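# Snap the jar lid on by pressing it down

## Task

Push the lid of the free-standing jar down firmly until it clicks onto the jar all the way round and sits level on the rim; if one side catches first, press on the side still sitting high. Never let the wrist camera or its bracket (which project from the little-finger side of the palm heel) touch the lid, or the task fails. At the end the jar must stand upright on the table, neither jar nor lid may still be moving, and the result must hold without the robot's help, so release and move the hand away when finished.

## Robot and tools

Robot: two arms, left_arm and right_arm, facing each other across the table; left_arm's base is on the +y side. The names do not match image sides. Each arm ends in an identical five-finger right hand, so hand axes and finger numbers mean the same on both.

Scene frame: origin on the table top halfway between the arm bases, z = 0 is the table surface, +z up. Result lines give each hand point's position (m), quaternion (wxyz) and velocities in this frame; printed positions can be slightly wrong at long reach.

Hand point frame: the hand point sits 0.05 m in front of the palm, where index pad and thumb tip meet in a pinch. +z runs along the straightened fingers (fingertips 0.06 to 0.07 m beyond the point), +y points out of the palm, +x points across the palm toward the little finger. The hand spans 0.08 m on the little-finger side and 0.02 to 0.09 m on the thumb side depending on thumb turn. The wrist bracket with the camera is on the little-finger side, 0.03 m beyond the point along +y and 0.11 m out along +x: keep it off the lid. A flat palm or fingertips pressing down on the lid is the safer contact.

Row layout (used by both execute_actions and move): one flat list of 28 numbers, each in [-1, 1]. First 14 are left_arm: dx, dy, dz, rx, ry, rz, then little, ring, middle, index, thumb_bend, thumb_turn, force_limit, speed. The next 14 are the same for right_arm. Always send all 28 even if one arm stays put.

dx to rz are an offset, not a pose: a target relative to the hand point's pose in the latest result showing it (or, for later calls in the same reply, from where the robot is at the start), expressed in the hand point's own axes. Scale: 1.0 = 0.6 m of travel or 180 degrees. rx, ry, rz form one rotation vector. Within an action every row is measured from that same base pose, not from the prior row. All zeros drives the arm back to the base pose; it is not a pause.

Finger numbers are absolute targets: +1 straight/open, -1 fully curled. thumb_bend +1 straight, -1 bent. thumb_turn +1 beside the palm, -1 across in front of it. Pinch is roughly index -0.22, thumb_bend -0.75, thumb_turn -0.57. force_limit maps -1..+1 to about 0..10 N fingertip force (0..15 N for the thumb), only for closing. speed maps -1..+1 to near zero..full (full travel in 0.6 s). There is no 'leave unchanged' value: repeat the hand's last eight numbers, or at first its hand_measured six plus hand_force_limit and hand_speed.

Tools:
- execute_actions {actions, pictures}: actions is empty (just report state), one action {rows, steps} with up to 15 rows and at most 15 steps of 1/30 s (last row repeats), or one wait {steps} up to 300 counted from the last result, reply time included. Per step the commanded pose is clipped to 100 mm and 16 degrees from the measured pose, so large offsets need several calls.
- move {target, speed, stop_force}: target is one 28-number row (same offsets). Straight-line paths lasting 0.5 to 10 s; speed 0.002 to 0.5 m/s (default 0.25), turning up to twice that in rad/s. stop_force 9 to 40 N, one value for both arms: an arm halts when its wrist sensor feels that much extra resistance, then backs up 2 steps and holds. Use it with a slow speed and a target placed past the lid to press; do not rely on it when the hand also rotates, and omit it when lifting off something. Without stop_force, a target past a firm surface can trigger a fault.
- wait {seconds}: 0 to 10, sends nothing.
- zoom_image {camera, region [x0,y0,x1,y1]}: cameras cam_high, cam_low (896x504), cam_left_wrist, cam_right_wrist (616x616); region at most 504x504.
- show_instructions: shows the reference image pages.
- finished_scene {scene}: ends the current scene (give its number) and grades it; irreversible.

Reading results: the move: line reports the ending per arm: done, off_target, moving, held, contact (stop_force ended the path) or fault; limits=paced means the pose was clipped, limits=held means a check blocked steps. HELD marks steps not sent; 'pose unreachable' names an arm whose command the clearance check altered. 'Hand target' shows where the controller is driving. Hand data: hand_measured, hand_stopped_by (moving, target, force, stalled, fault), hand_load_n (positive = pushing finger open). Wrist force/torque are in the hand point axes; pressing down gives a force pointing back into the arm; about 4 N offset, noise up to 2.4 N, saturation near 50 N.

Avoid: contact torque over the joint limits (132 N m big joints, 24.6 N m wrists) or any external force of 150 N, which freezes that arm for 10 s; fast touches; arms bumping or pushing on each other; knocking the jar over or off the table; motor overheating from long holds (MOTOR HOT at 70 °C, brake stop at 85 °C). After the lid seats, open the hand, lift clear without stop_force, and check that nothing is moving before finishing.

Each tool is called after "Request:" by a JSON object that holds its "name" and its "arguments", one argument or row to a line.

Reference images:

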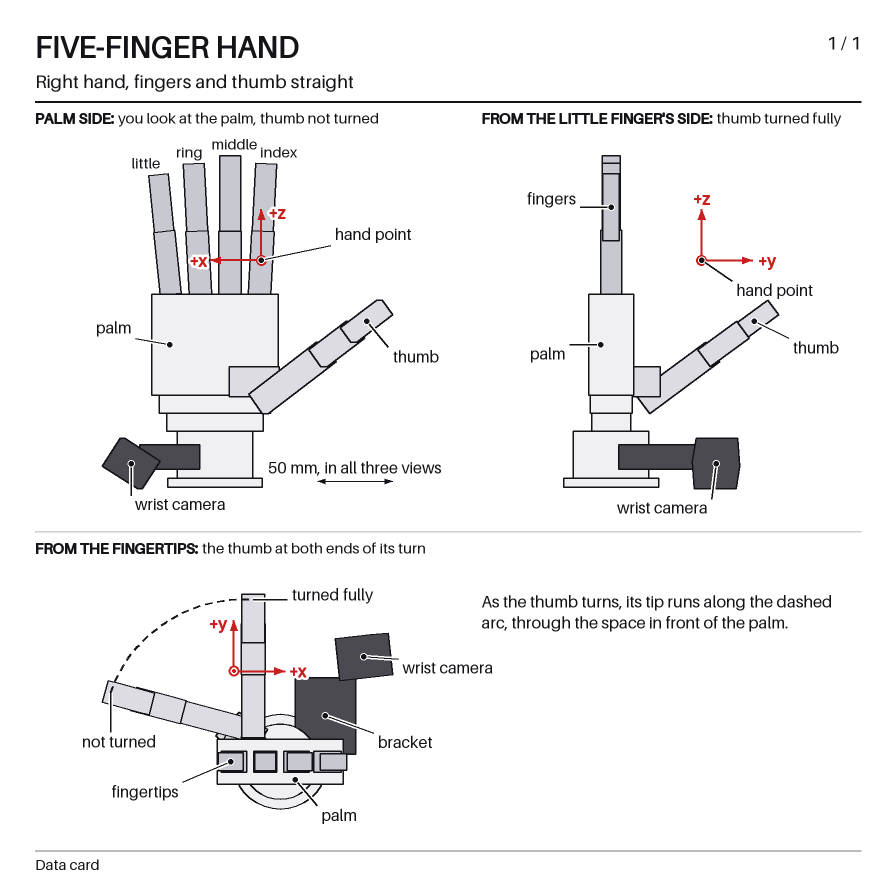

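## Session

Request:
{"name": "execute_actions", "arguments": {
  "actions": []
}}

Scene clock: 0.00 s of 5400.00 s.
left_arm: end_effector_position=(+0.3242, +0.5216, +0.4734) hand_measured=(+1.000, +1.000, +1.000, +1.000, +1.000, +1.000) hand_load_n=(+0.0, +0.0, +0.0, +0.0, +0.0, +0.0) hand_stopped_by=(target, target, target, target, target, target) hand_force_limit=0.00 hand_speed=-0.80 end_effector_quat_wxyz=(+0.001, +0.286, +0.958, -0.005) end_effector_velocity=(+0.000, -0.000, +0.000) end_effector_angular_velocity=(-0.002, -0.001, -0.000) | right_arm: end_effector_position=(+0.0745, -0.2346, +0.4845) hand_measured=(+1.000, +1.000, +1.000, +1.000, +1.000, +1.000) hand_load_n=(+0.0, +0.0, +0.0, +0.0, +0.0, +0.0) hand_stopped_by=(target, target, target, target, target, target) hand_force_limit=0.00 hand_speed=-0.80 end_effector_quat_wxyz=(+0.008, -0.395, +0.919, -0.013) end_effector_velocity=(-0.000, -0.000, +0.000) end_effector_angular_velocity=(+0.002, -0.003, -0.000)
Joint positions: left_arm=[ 0.525 -1.747  1.371  1.939  1.579 -1.872] | right_arm=[-1.174 -1.722  1.316  1.964  1.598 -1.901]
Joint velocities: left_arm=[-0.    -0.    -0.001 -0.     0.     0.   ] | right_arm=[-0.    -0.001 -0.001 -0.001 -0.     0.   ]
Joint torques (N m, as the arm reports them, + toward a larger angle): no reading
Motor temperatures (°C, as the motors report them): left_arm=[25 25 24 31 29 33] | right_arm=[27 25 26 32 31 37]
Wrist force (N, on the end effector, along its own x y z axes, offset not removed): no reading
Wrist torque (N m, same axes, about the end effector's origin, offset not removed): no reading
Hand target (left_arm): +0.324, +0.522, +0.473; +0.001, +0.286, +0.958, -0.005
Hand target (right_arm): +0.075, -0.235, +0.485; +0.008, -0.395, +0.919, -0.013

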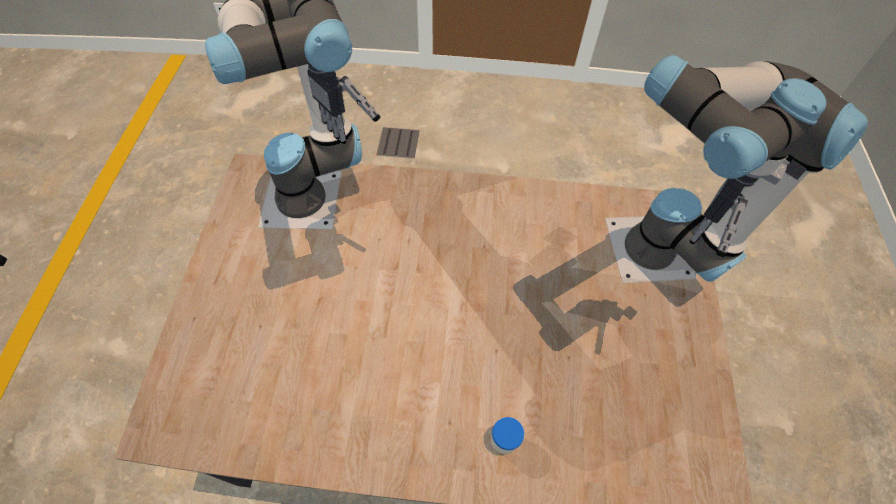

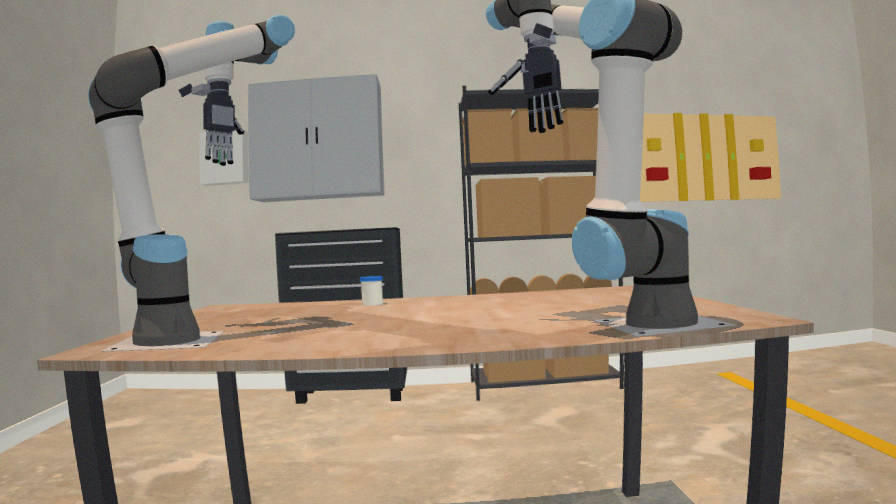

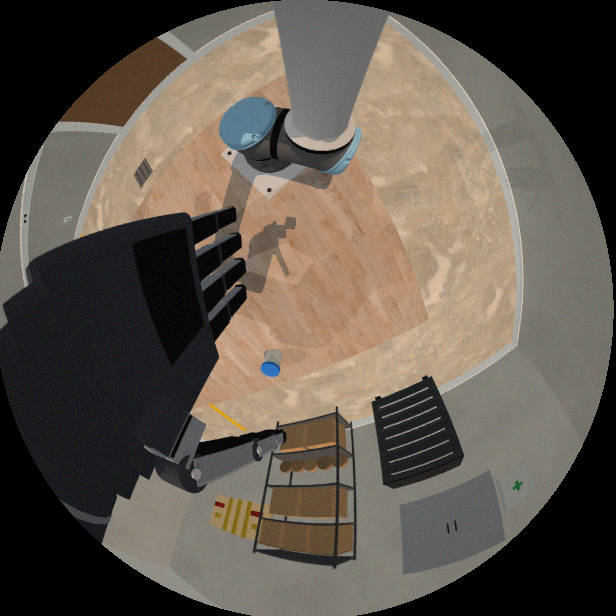

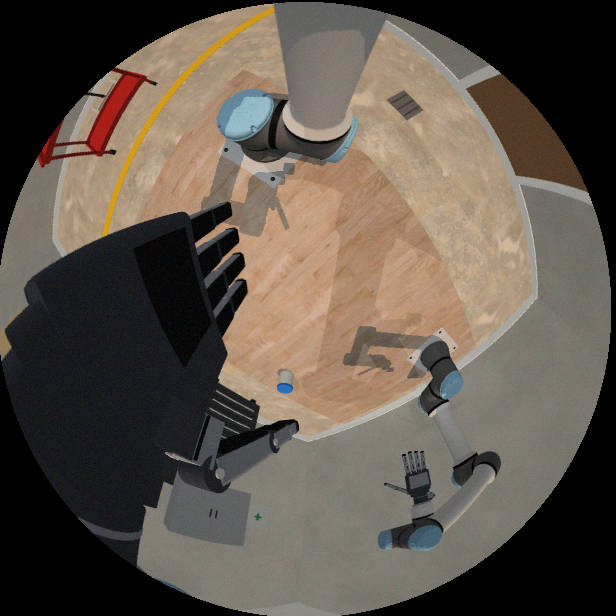

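Request:
{"name": "move", "arguments": {
  "target": [-0.61,-0.13,0.45,0,0,0,-1,-1,-1,-1,1,1,0,1,0,0,0,0,0,0,1,1,1,1,1,1,0,-0.8],
  "speed": 0.4
}}

Request:
{"name": "zoom_image", "arguments": {
  "camera": "cam_low",
  "region": [270,150,470,320]
}}

Scene clock: 6.73 s of 5400.00 s.
left_arm: end_effector_position=(+0.5865, +0.2527, +0.2061) hand_measured=(-1.000, -1.000, -1.000, -1.000, +1.000, +1.000) hand_load_n=(+0.0, +0.0, +0.0, +0.0, +0.0, +0.0) hand_stopped_by=(target, target, target, target, target, target) hand_force_limit=0.00 hand_speed=1.00 end_effector_quat_wxyz=(+0.001, +0.286, +0.958, -0.005) end_effector_velocity=(+0.002, -0.001, -0.000) end_effector_angular_velocity=(+0.001, +0.002, +0.000) | right_arm: end_effector_position=(+0.0745, -0.2346, +0.4845) hand_measured=(+1.000, +1.000, +1.000, +1.000, +1.000, +1.000) hand_load_n=(+0.0, +0.0, +0.0, +0.0, +0.0, +0.0) hand_stopped_by=(target, target, target, target, target, target) hand_force_limit=0.00 hand_speed=-0.80 end_effector_quat_wxyz=(+0.008, -0.395, +0.919, -0.013) end_effector_velocity=(-0.000, -0.000, +0.001) end_effector_angular_velocity=(+0.001, -0.001, -0.000)
Joint positions: left_arm=[ 0.58  -0.847  0.906  1.504  1.579 -1.817] | right_arm=[-1.174 -1.722  1.316  1.964  1.598 -1.901]
Joint velocities: left_arm=[ 0.001  0.009 -0.013  0.007  0.001  0.001] | right_arm=[-0.    -0.001 -0.002  0.001 -0.    -0.   ]
Joint torques (N m, as the arm reports them, + toward a larger angle): left_arm=[ 14.03 -36.89 -27.69   3.84   2.71   2.55] | right_arm=[  0.55 -11.08 -13.46   2.19   0.37   0.19]
Motor temperatures (°C, as the motors report them): left_arm=[25 25 24 31 29 33] | right_arm=[27 25 26 32 31 37]
Wrist force (N, on the end effector, along its own x y z axes, offset not removed): left_arm=[0.5 0.8 0.5] | right_arm=[-3.0 -4.3 -0.8]
Wrist torque (N m, same axes, about the end effector's origin, offset not removed): left_arm=[0.03 -0.14 0.04] | right_arm=[-0.29 0.70 -0.53]
Hand target (left_arm): +0.587, +0.252, +0.206; +0.001, +0.286, +0.958, -0.005
Hand target (right_arm): +0.075, -0.235, +0.485; +0.008, -0.395, +0.919, -0.013
Off the commanded pose (left_arm): 0.001 m, 0 deg.
Off the commanded pose (right_arm): 0.000 m, 0 deg.
After step 90, 1.73 s passed at rest.
move: done

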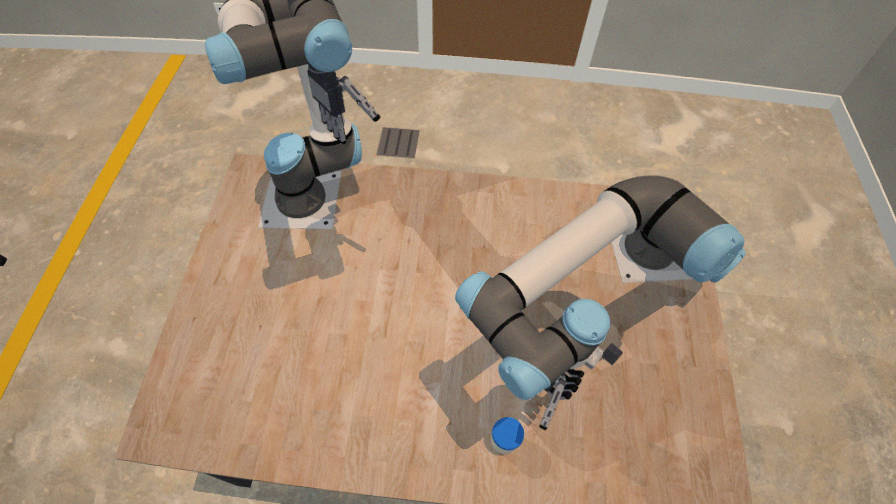

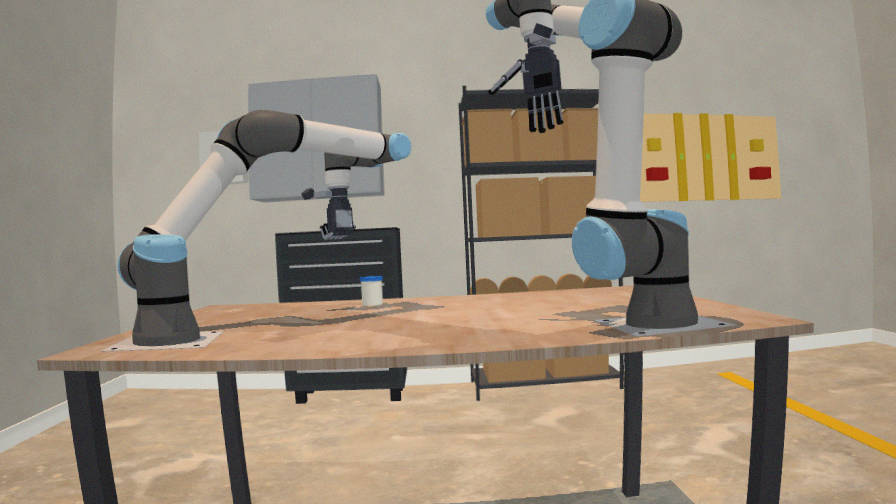

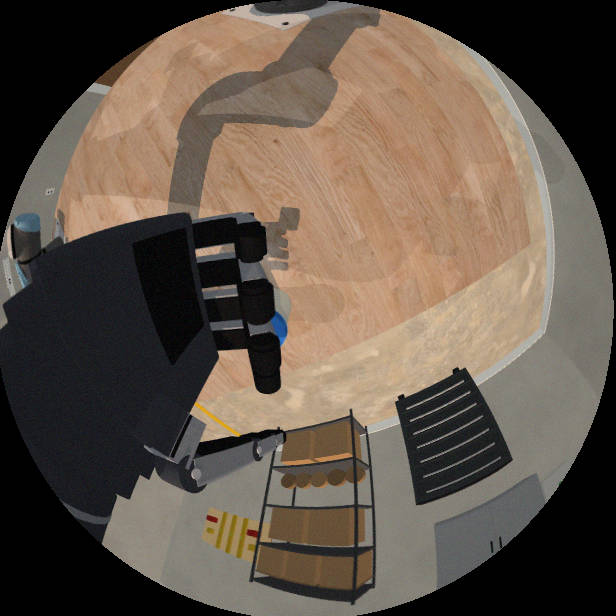

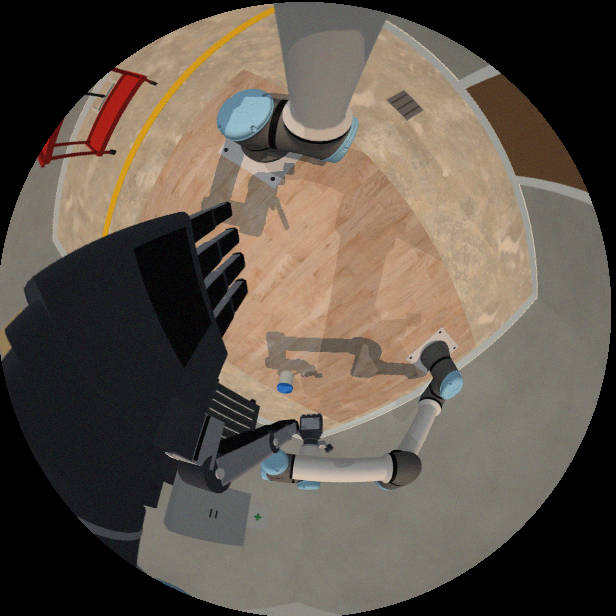

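Region (270, 150, 470, 320) of cam_low's 896x504 image, scaled by 2.520, with more detail than that image has; it fills the top 428 rows of this view, and the rest is white.

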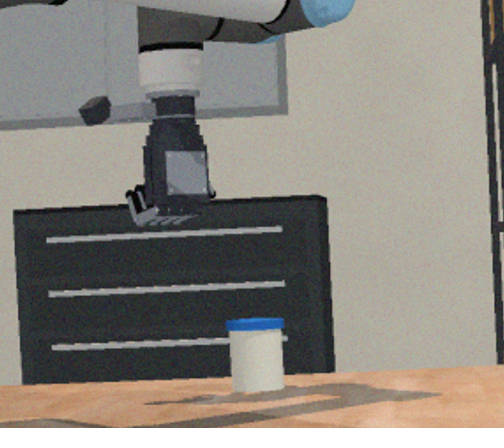

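Request:
{"name": "move", "arguments": {
  "target": [-0.198,-0.163,0.12,-0.052,-0.052,0.498,-1,-1,-1,-1,1,1,0,1,0,0,0,0,0,0,1,1,1,1,1,1,0,-0.8],
  "speed": 0.4
}}

Request:
{"name": "zoom_image", "arguments": {
  "camera": "cam_low",
  "region": [310,200,440,320]
}}

Request:
{"name": "zoom_image", "arguments": {
  "camera": "cam_high",
  "region": [430,330,610,500]
}}

Scene clock: 13.47 s of 5400.00 s.
left_arm: end_effector_position=(+0.6320, +0.1050, +0.1357) hand_measured=(-1.000, -1.000, -1.000, -1.000, +1.000, +1.000) hand_load_n=(+0.0, +0.0, +0.0, +0.0, +0.0, +0.0) hand_stopped_by=(target, target, target, target, target, target) hand_force_limit=0.00 hand_speed=1.00 end_effector_quat_wxyz=(+0.096, +0.874, +0.474, +0.046) end_effector_velocity=(+0.000, -0.001, -0.001) end_effector_angular_velocity=(+0.002, +0.002, -0.012) | right_arm: end_effector_position=(+0.0745, -0.2346, +0.4845) hand_measured=(+1.000, +1.000, +1.000, +1.000, +1.000, +1.000) hand_load_n=(+0.0, +0.0, +0.0, +0.0, +0.0, +0.0) hand_stopped_by=(target, target, target, target, target, target) hand_force_limit=0.00 hand_speed=-0.80 end_effector_quat_wxyz=(+0.008, -0.395, +0.919, -0.013) end_effector_velocity=(-0.001, -0.000, +0.000) end_effector_angular_velocity=(-0.001, -0.000, +0.002)
Joint positions: left_arm=[ 0.583 -0.709  0.841  1.23   1.529 -0.242] | right_arm=[-1.174 -1.722  1.316  1.964  1.598 -1.901]
Joint velocities: left_arm=[ 0.002  0.006 -0.01   0.006  0.003  0.014] | right_arm=[ 0.002 -0.    -0.001  0.001  0.001 -0.   ]
Joint torques (N m, as the arm reports them, + toward a larger angle): left_arm=[ 14.26 -39.77 -28.04   3.42   2.9    2.58] | right_arm=[ -0.12 -11.19 -13.34   2.38   0.25   0.14]
Motor temperatures (°C, as the motors report them): left_arm=[25 25 24 31 29 33] | right_arm=[27 25 26 32 31 37]
Wrist force (N, on the end effector, along its own x y z axes, offset not removed): left_arm=[-0.7 1.5 -2.3] | right_arm=[-0.8 -1.8 -1.2]
Wrist torque (N m, same axes, about the end effector's origin, offset not removed): left_arm=[0.46 0.10 0.04] | right_arm=[0.10 0.39 -0.28]
Hand target (left_arm): +0.632, +0.105, +0.136; +0.096, +0.874, +0.473, +0.046
Hand target (right_arm): +0.075, -0.235, +0.485; +0.008, -0.395, +0.919, -0.013
Off the commanded pose (left_arm): 0.000 m, 0 deg.
Off the commanded pose (right_arm): 0.000 m, 0 deg.
After step 90, 1.07 s passed at rest.
move: done

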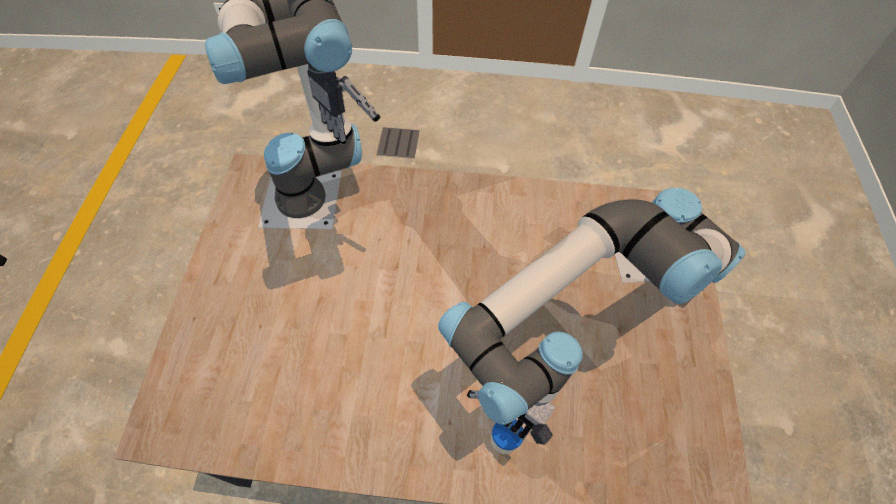

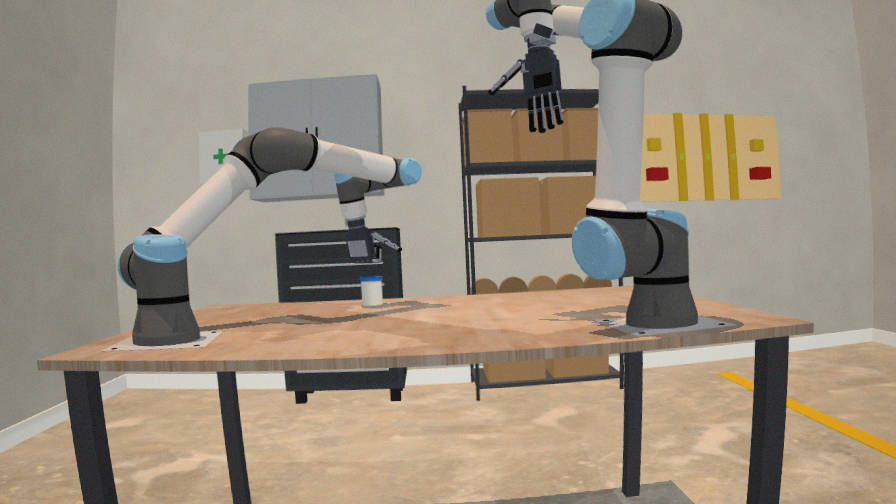

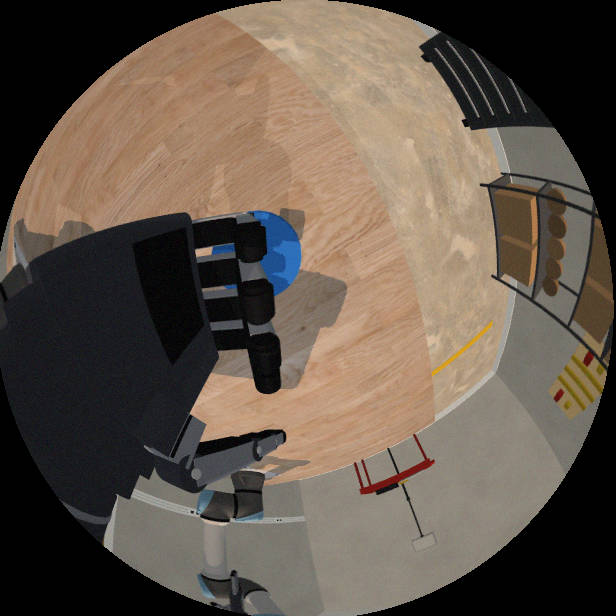

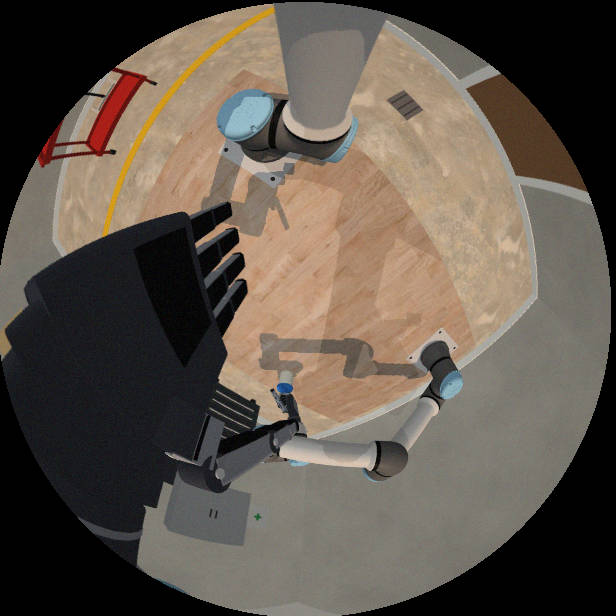

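Region (310, 200, 440, 320) of cam_low's 896x504 image, scaled by 3.877, with more detail than that image has; it fills the top 465 rows of this view, and the rest is white.

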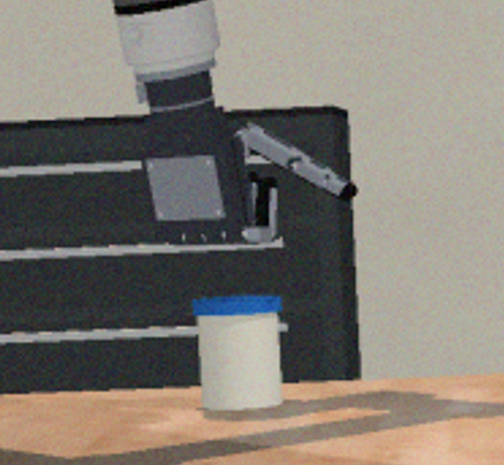

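Region (430, 330, 610, 500) of cam_high's 896x504 image, scaled by 2.800, with more detail than that image has.

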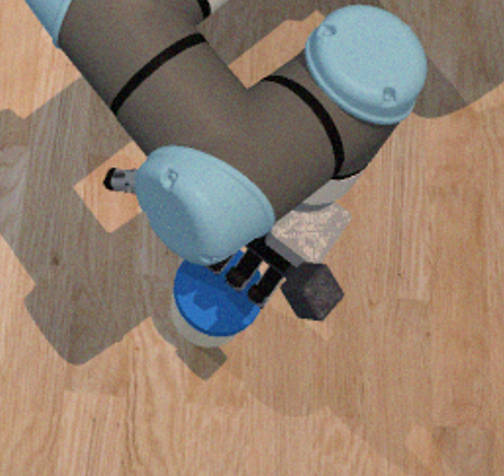

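Request:
{"name": "move", "arguments": {
  "target": [0.003,0.021,0.062,0,0,0,-1,-1,-1,-1,1,1,0,1,0,0,0,0,0,0,1,1,1,1,1,1,0,-0.8],
  "speed": 0.1
}}

Request:
{"name": "zoom_image", "arguments": {
  "camera": "cam_low",
  "region": [330,240,420,320]
}}

Request:
{"name": "zoom_image", "arguments": {
  "camera": "cam_high",
  "region": [450,380,570,480]
}}

Scene clock: 16.93 s of 5400.00 s.
left_arm: end_effector_position=(+0.6496, +0.0952, +0.1022) hand_measured=(-1.000, -1.000, -1.000, -1.000, +1.000, +1.000) hand_load_n=(+0.0, +0.0, +0.0, +0.0, +0.0, +0.0) hand_stopped_by=(target, target, target, target, target, target) hand_force_limit=0.00 hand_speed=1.00 end_effector_quat_wxyz=(+0.096, +0.874, +0.474, +0.046) end_effector_velocity=(+0.001, +0.000, -0.002) end_effector_angular_velocity=(+0.001, +0.001, +0.001) | right_arm: end_effector_position=(+0.0745, -0.2346, +0.4845) hand_measured=(+1.000, +1.000, +1.000, +1.000, +1.000, +1.000) hand_load_n=(+0.0, +0.0, +0.0, +0.0, +0.0, +0.0) hand_stopped_by=(target, target, target, target, target, target) hand_force_limit=0.00 hand_speed=-0.80 end_effector_quat_wxyz=(+0.008, -0.395, +0.919, -0.013) end_effector_velocity=(+0.000, +0.000, +0.000) end_effector_angular_velocity=(+0.001, -0.001, +0.000)
Joint positions: left_arm=[ 0.593 -0.628  0.777  1.213  1.531 -0.232] | right_arm=[-1.174 -1.722  1.316  1.964  1.598 -1.901]
Joint velocities: left_arm=[ 0.001  0.005 -0.004  0.     0.     0.001] | right_arm=[ 0.001  0.    -0.001 -0.001 -0.001  0.001]
Joint torques (N m, as the arm reports them, + toward a larger angle): left_arm=[ 13.78 -43.98 -27.73   3.48   2.68   2.43] | right_arm=[  0.03 -11.56 -13.68   2.29   0.25   0.11]
Motor temperatures (°C, as the motors report them): left_arm=[25 25 24 31 29 33] | right_arm=[27 25 26 32 31 37]
Wrist force (N, on the end effector, along its own x y z axes, offset not removed): left_arm=[-1.3 0.4 -0.5] | right_arm=[0.1 -4.1 2.0]
Wrist torque (N m, same axes, about the end effector's origin, offset not removed): left_arm=[0.08 0.29 0.02] | right_arm=[-0.33 0.20 -0.30]
Hand target (left_arm): +0.650, +0.095, +0.102; +0.096, +0.874, +0.474, +0.046
Hand target (right_arm): +0.075, -0.235, +0.485; +0.008, -0.395, +0.919, -0.013
Off the commanded pose (left_arm): 0.000 m, 0 deg.
Off the commanded pose (right_arm): 0.000 m, 0 deg.
move: done

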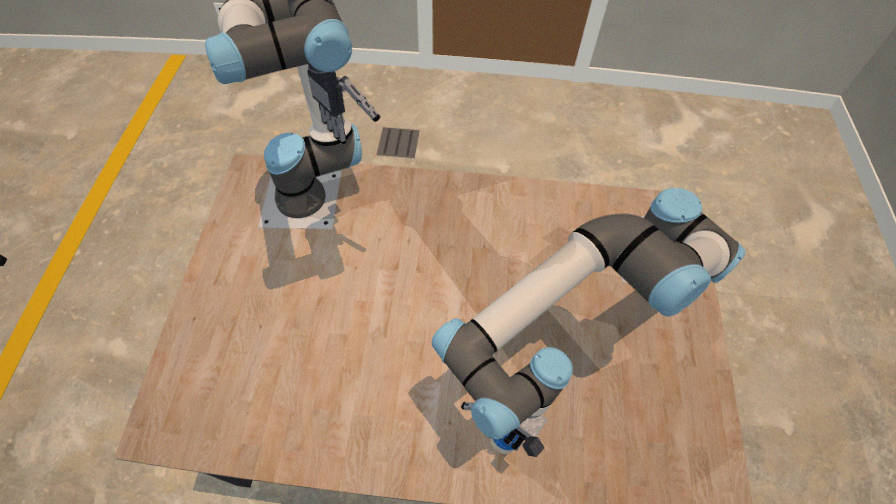

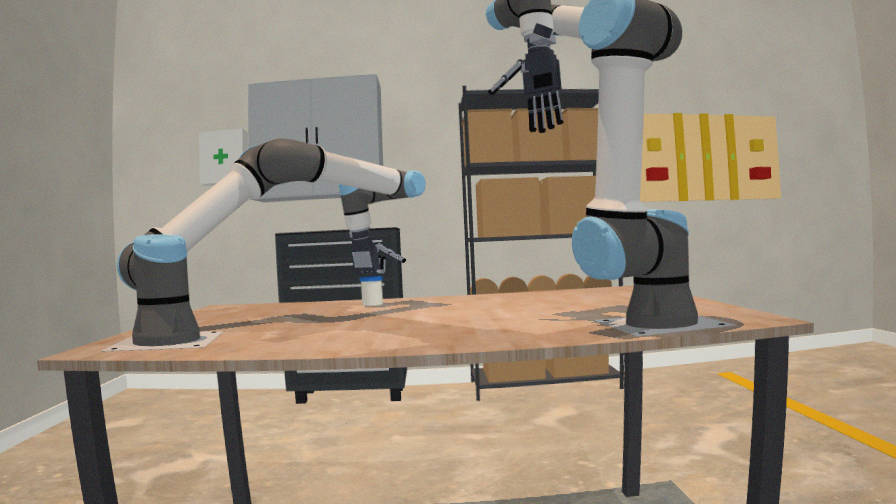

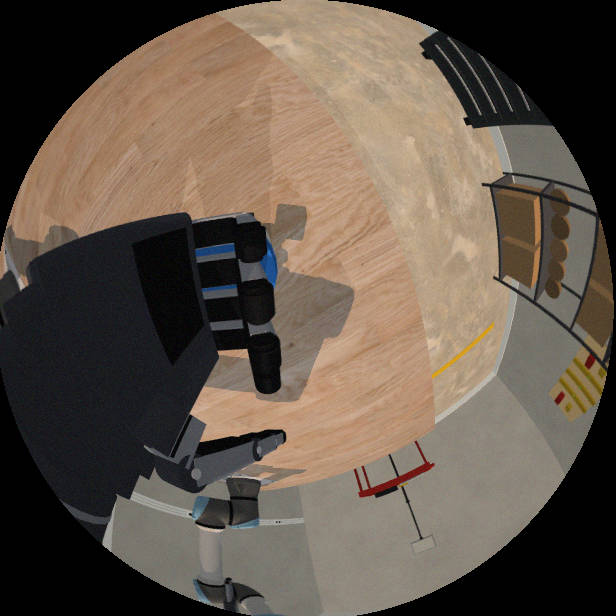

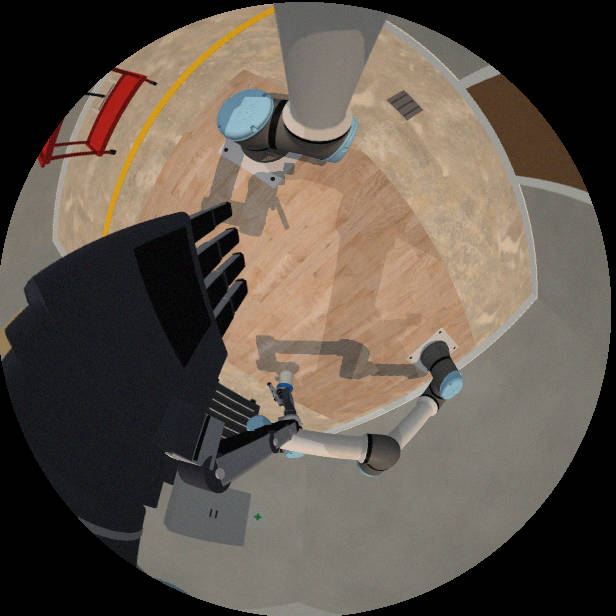

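Region (330, 240, 420, 320) of cam_low's 896x504 image, scaled by 5.600, with more detail than that image has.

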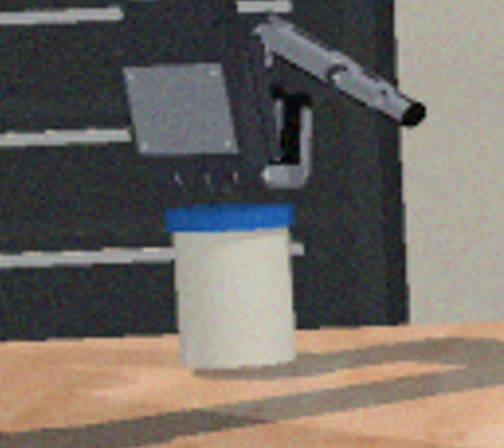

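Region (450, 380, 570, 480) of cam_high's 896x504 image, scaled by 4.200, with more detail than that image has.

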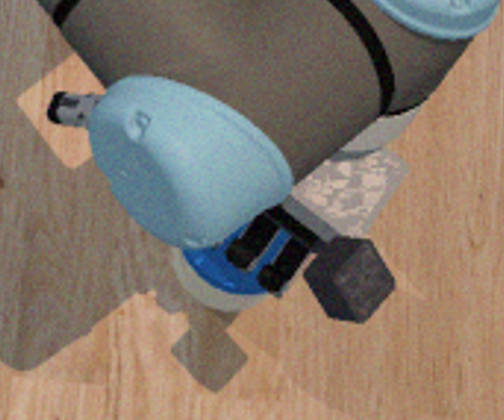

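Request:
{"name": "move", "arguments": {
  "target": [0,-0.007,0.033,0,0,0,-1,-1,-1,-1,1,1,0,1,0,0,0,0,0,0,1,1,1,1,1,1,0,-0.8],
  "speed": 0.004,
  "stop_force": 40
}}

Request:
{"name": "zoom_image", "arguments": {
  "camera": "cam_low",
  "region": [330,240,420,320]
}}

Scene clock: 22.37 s of 5400.00 s.
left_arm: end_effector_position=(+0.6496, +0.0951, +0.0896) hand_measured=(-1.000, -1.000, -1.000, -1.000, +1.000, +1.000) hand_load_n=(-4.0, -2.0, +0.0, -3.0, +0.0, +0.0) hand_stopped_by=(target, target, target, target, target, target) hand_force_limit=0.00 hand_speed=1.00 end_effector_quat_wxyz=(+0.096, +0.874, +0.474, +0.046) end_effector_velocity=(+0.000, +0.001, +0.001) end_effector_angular_velocity=(+0.001, +0.001, +0.002) | right_arm: end_effector_position=(+0.0745, -0.2346, +0.4845) hand_measured=(+1.000, +1.000, +1.000, +1.000, +1.000, +1.000) hand_load_n=(+0.0, +0.0, +0.0, +0.0, +0.0, +0.0) hand_stopped_by=(target, target, target, target, target, target) hand_force_limit=0.00 hand_speed=-0.80 end_effector_quat_wxyz=(+0.008, -0.395, +0.919, -0.013) end_effector_velocity=(-0.001, +0.000, +0.000) end_effector_angular_velocity=(+0.000, +0.000, +0.002)
Joint positions: left_arm=[ 0.593 -0.621  0.796  1.187  1.531 -0.232] | right_arm=[-1.174 -1.722  1.316  1.964  1.598 -1.901]
Joint velocities: left_arm=[ 0.001  0.    -0.002  0.003 -0.    -0.001] | right_arm=[ 0.002 -0.    -0.     0.001 -0.    -0.   ]
Joint torques (N m, as the arm reports them, + toward a larger angle): left_arm=[-10.94 -17.96 -10.81   0.36  -2.34  -2.42] | right_arm=[  0.59 -11.59 -13.39   2.36   0.35   0.1 ]
Motor temperatures (°C, as the motors report them): left_arm=[25 25 24 31 29 33] | right_arm=[27 25 26 32 31 37]
Wrist force (N, on the end effector, along its own x y z axes, offset not removed): left_arm=[-3.1 6.0 -50.0] | right_arm=[1.6 -4.2 1.3]
Wrist torque (N m, same axes, about the end effector's origin, offset not removed): left_arm=[2.30 1.96 0.19] | right_arm=[-0.73 0.07 -0.31]
Hand target (left_arm): +0.650, +0.095, +0.090; +0.096, +0.874, +0.474, +0.046
Hand target (right_arm): +0.075, -0.235, +0.485; +0.008, -0.395, +0.919, -0.013
Off the commanded pose (left_arm): 0.008 m, 0 deg.
Off the commanded pose (right_arm): 0.000 m, 0 deg.
move: contact (left_arm)

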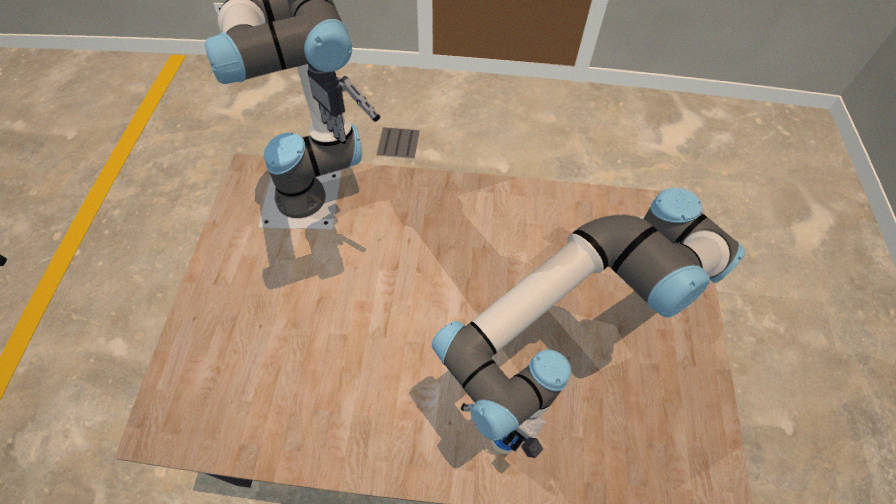

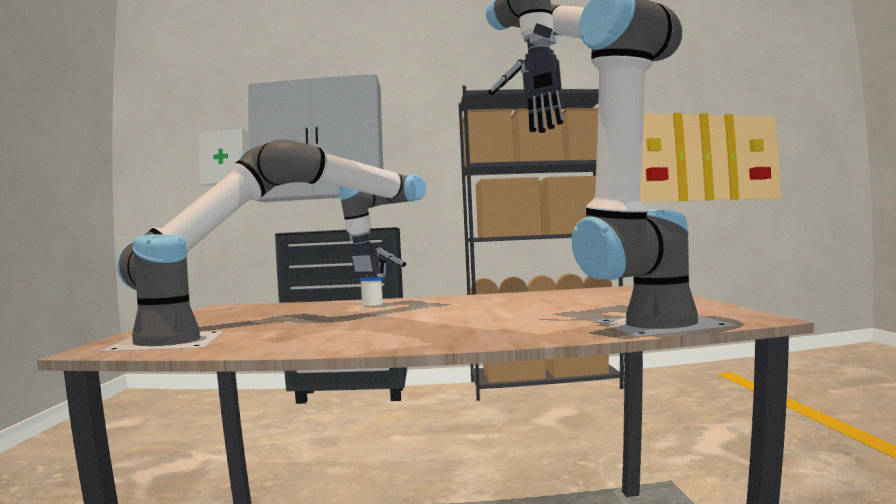

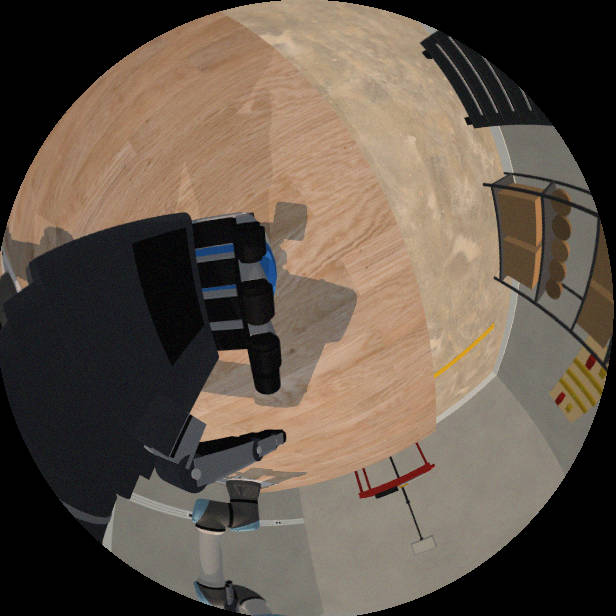

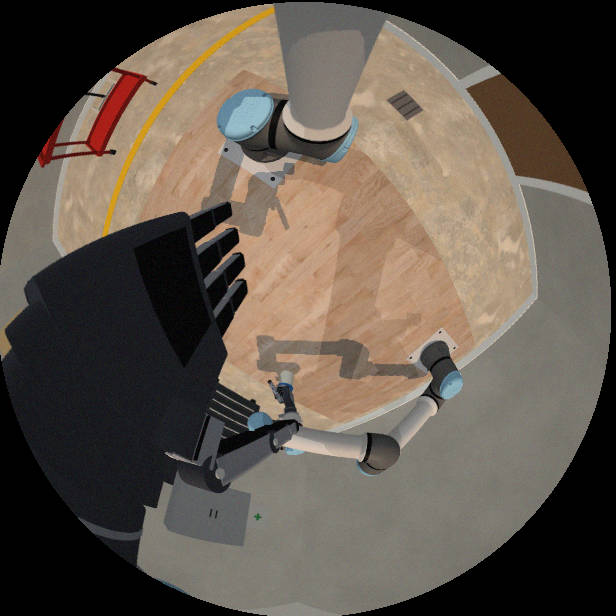

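Region (330, 240, 420, 320) of cam_low's 896x504 image, scaled by 5.600, with more detail than that image has.

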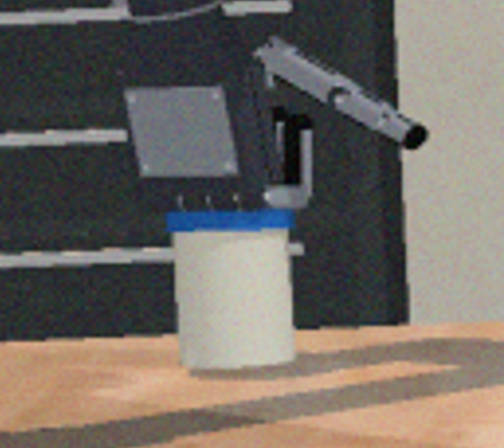

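Not snapped yet; pressing further in small steps.

Request:
{"name": "execute_actions", "arguments": {
  "actions": [
    {"rows":[[0,-0.0003,0.0015,0,0,0,-1,-1,-1,-1,1,1,0,1,0,0,0,0,0,0,1,1,1,1,1,1,0,-0.8]]}
  ]
}}

Request:
{"name": "zoom_image", "arguments": {
  "camera": "cam_low",
  "region": [330,240,420,320]
}}

Scene clock: 25.00 s of 5400.00 s.
left_arm: end_effector_position=(+0.6497, +0.0950, +0.0890) hand_measured=(-1.000, -1.000, -1.000, -1.000, +1.000, +1.000) hand_load_n=(-5.0, -3.5, -1.5, -4.0, +0.0, +0.0) hand_stopped_by=(target, target, target, target, target, target) hand_force_limit=0.00 hand_speed=1.00 end_effector_quat_wxyz=(+0.096, +0.874, +0.474, +0.046) end_effector_velocity=(+0.000, +0.000, -0.001) end_effector_angular_velocity=(+0.000, -0.000, -0.000) | right_arm: end_effector_position=(+0.0745, -0.2346, +0.4845) hand_measured=(+1.000, +1.000, +1.000, +1.000, +1.000, +1.000) hand_load_n=(+0.0, +0.0, +0.0, +0.0, +0.0, +0.0) hand_stopped_by=(target, target, target, target, target, target) hand_force_limit=0.00 hand_speed=-0.80 end_effector_quat_wxyz=(+0.008, -0.395, +0.919, -0.013) end_effector_velocity=(-0.001, +0.000, -0.000) end_effector_angular_velocity=(-0.001, +0.003, +0.002)
Joint positions: left_arm=[ 0.593 -0.621  0.797  1.185  1.531 -0.232] | right_arm=[-1.174 -1.722  1.316  1.964  1.598 -1.901]
Joint velocities: left_arm=[ 0.     0.001  0.    -0.001  0.     0.001] | right_arm=[ 0.002  0.     0.002  0.001 -0.    -0.   ]
Joint torques (N m, as the arm reports them, + toward a larger angle): left_arm=[-8.28 18.29 15.42 -5.07 -1.7  -1.35] | right_arm=[  0.1  -11.33 -13.39   2.23   0.29   0.1 ]
Motor temperatures (°C, as the motors report them): left_arm=[25 25 24 31 29 33] | right_arm=[27 25 26 32 31 37]
Wrist force (N, on the end effector, along its own x y z axes, offset not removed): left_arm=[-4.0 7.2 -50.0] | right_arm=[-1.5 -4.0 0.1]
Wrist torque (N m, same axes, about the end effector's origin, offset not removed): left_arm=[1.97 2.27 0.14] | right_arm=[-0.13 0.45 -0.32]
Hand target (left_arm): +0.650, +0.095, +0.089; +0.096, +0.874, +0.474, +0.046
Hand target (right_arm): +0.075, -0.235, +0.485; +0.008, -0.395, +0.919, -0.013
Off the commanded pose (left_arm): 0.000 m, 0 deg.
Off the commanded pose (right_arm): 0.000 m, 0 deg.
Steps of this call (steps 1 to 64: nothing new was sent; steps 65 to 79: all 15 steps of this action). Readings (end_effector_position | what the end effector reports):
65: left_arm (+0.6496, +0.0950, +0.0900) | right_arm (+0.0745, -0.2346, +0.4845) | left_arm hand_measured=(-1.000, -1.000, -1.000, -1.000, +1.000, +1.000) hand_load_n=(-3.0, -1.5, +0.0, -2.0, +0.0, +0.0) hand_stopped_by=(target, target, target, target, target, target) hand_force_limit=0.00 hand_speed=1.00 | right_arm hand_measured=(+1.000, +1.000, +1.000, +1.000, +1.000, +1.000) hand_load_n=(+0.0, +0.0, +0.0, +0.0, +0.0, +0.0) hand_stopped_by=(target, target, target, target, target, target) hand_force_limit=0.00 hand_speed=-0.80
66: left_arm (+0.6496, +0.0950, +0.0899) | right_arm (+0.0745, -0.2346, +0.4845) | left_arm hand_measured=(-1.000, -1.000, -1.000, -1.000, +1.000, +1.000) hand_load_n=(-3.0, -1.5, +0.0, -2.0, +0.0, +0.0) hand_stopped_by=(target, target, target, target, target, target) hand_force_limit=0.00 hand_speed=1.00 | right_arm hand_measured=(+1.000, +1.000, +1.000, +1.000, +1.000, +1.000) hand_load_n=(+0.0, +0.0, +0.0, +0.0, +0.0, +0.0) hand_stopped_by=(target, target, target, target, target, target) hand_force_limit=0.00 hand_speed=-0.80
68: left_arm (+0.6497, +0.0950, +0.0898) | right_arm (+0.0745, -0.2346, +0.4845) | left_arm hand_measured=(-1.000, -1.000, -1.000, -1.000, +1.000, +1.000) hand_load_n=(-3.5, -1.5, +0.0, -2.5, +0.0, +0.0) hand_stopped_by=(target, target, target, target, target, target) hand_force_limit=0.00 hand_speed=1.00 | right_arm hand_measured=(+1.000, +1.000, +1.000, +1.000, +1.000, +1.000) hand_load_n=(+0.0, +0.0, +0.0, +0.0, +0.0, +0.0) hand_stopped_by=(target, target, target, target, target, target) hand_force_limit=0.00 hand_speed=-0.80
72: left_arm (+0.6497, +0.0950, +0.0894) | right_arm (+0.0745, -0.2346, +0.4845) | left_arm hand_measured=(-1.000, -1.000, -1.000, -1.000, +1.000, +1.000) hand_load_n=(-4.5, -2.5, -0.5, -3.0, +0.0, +0.0) hand_stopped_by=(target, target, target, target, target, target) hand_force_limit=0.00 hand_speed=1.00 | right_arm hand_measured=(+1.000, +1.000, +1.000, +1.000, +1.000, +1.000) hand_load_n=(+0.0, +0.0, +0.0, +0.0, +0.0, +0.0) hand_stopped_by=(target, target, target, target, target, target) hand_force_limit=0.00 hand_speed=-0.80
79: the state above

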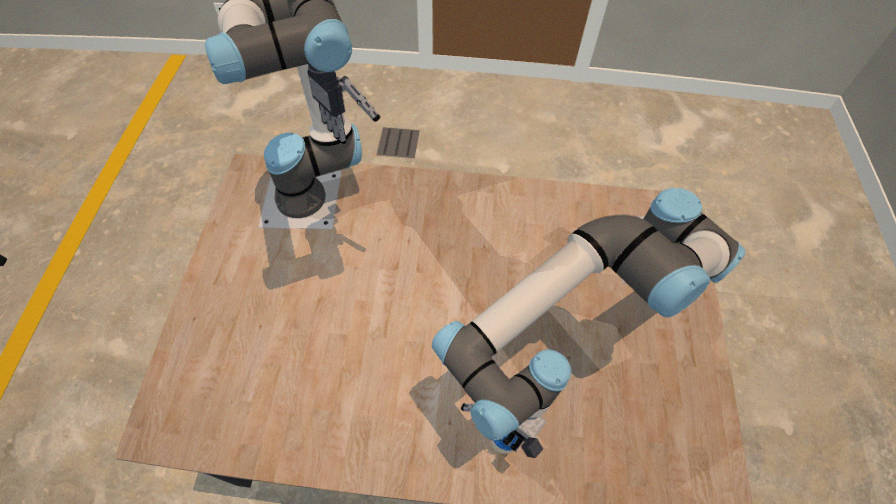

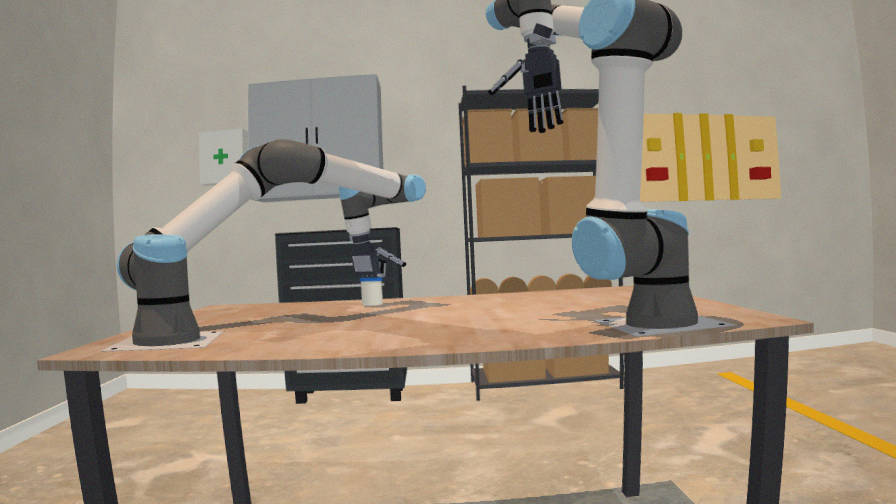

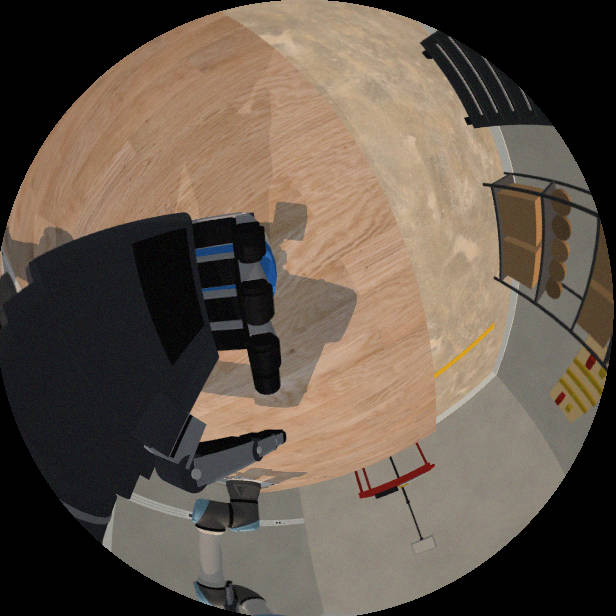

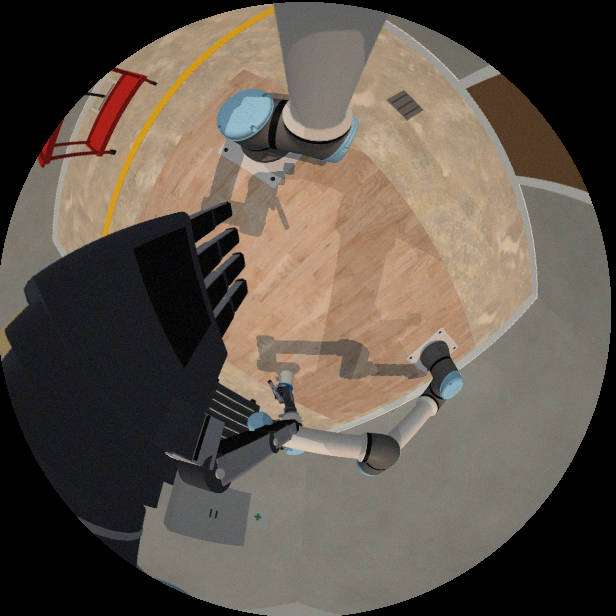

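Region (330, 240, 420, 320) of cam_low's 896x504 image, scaled by 5.600, with more detail than that image has.

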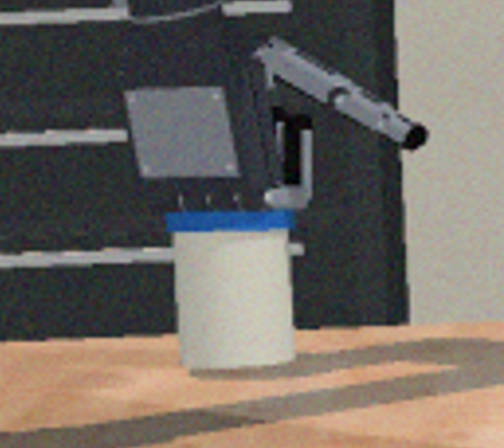

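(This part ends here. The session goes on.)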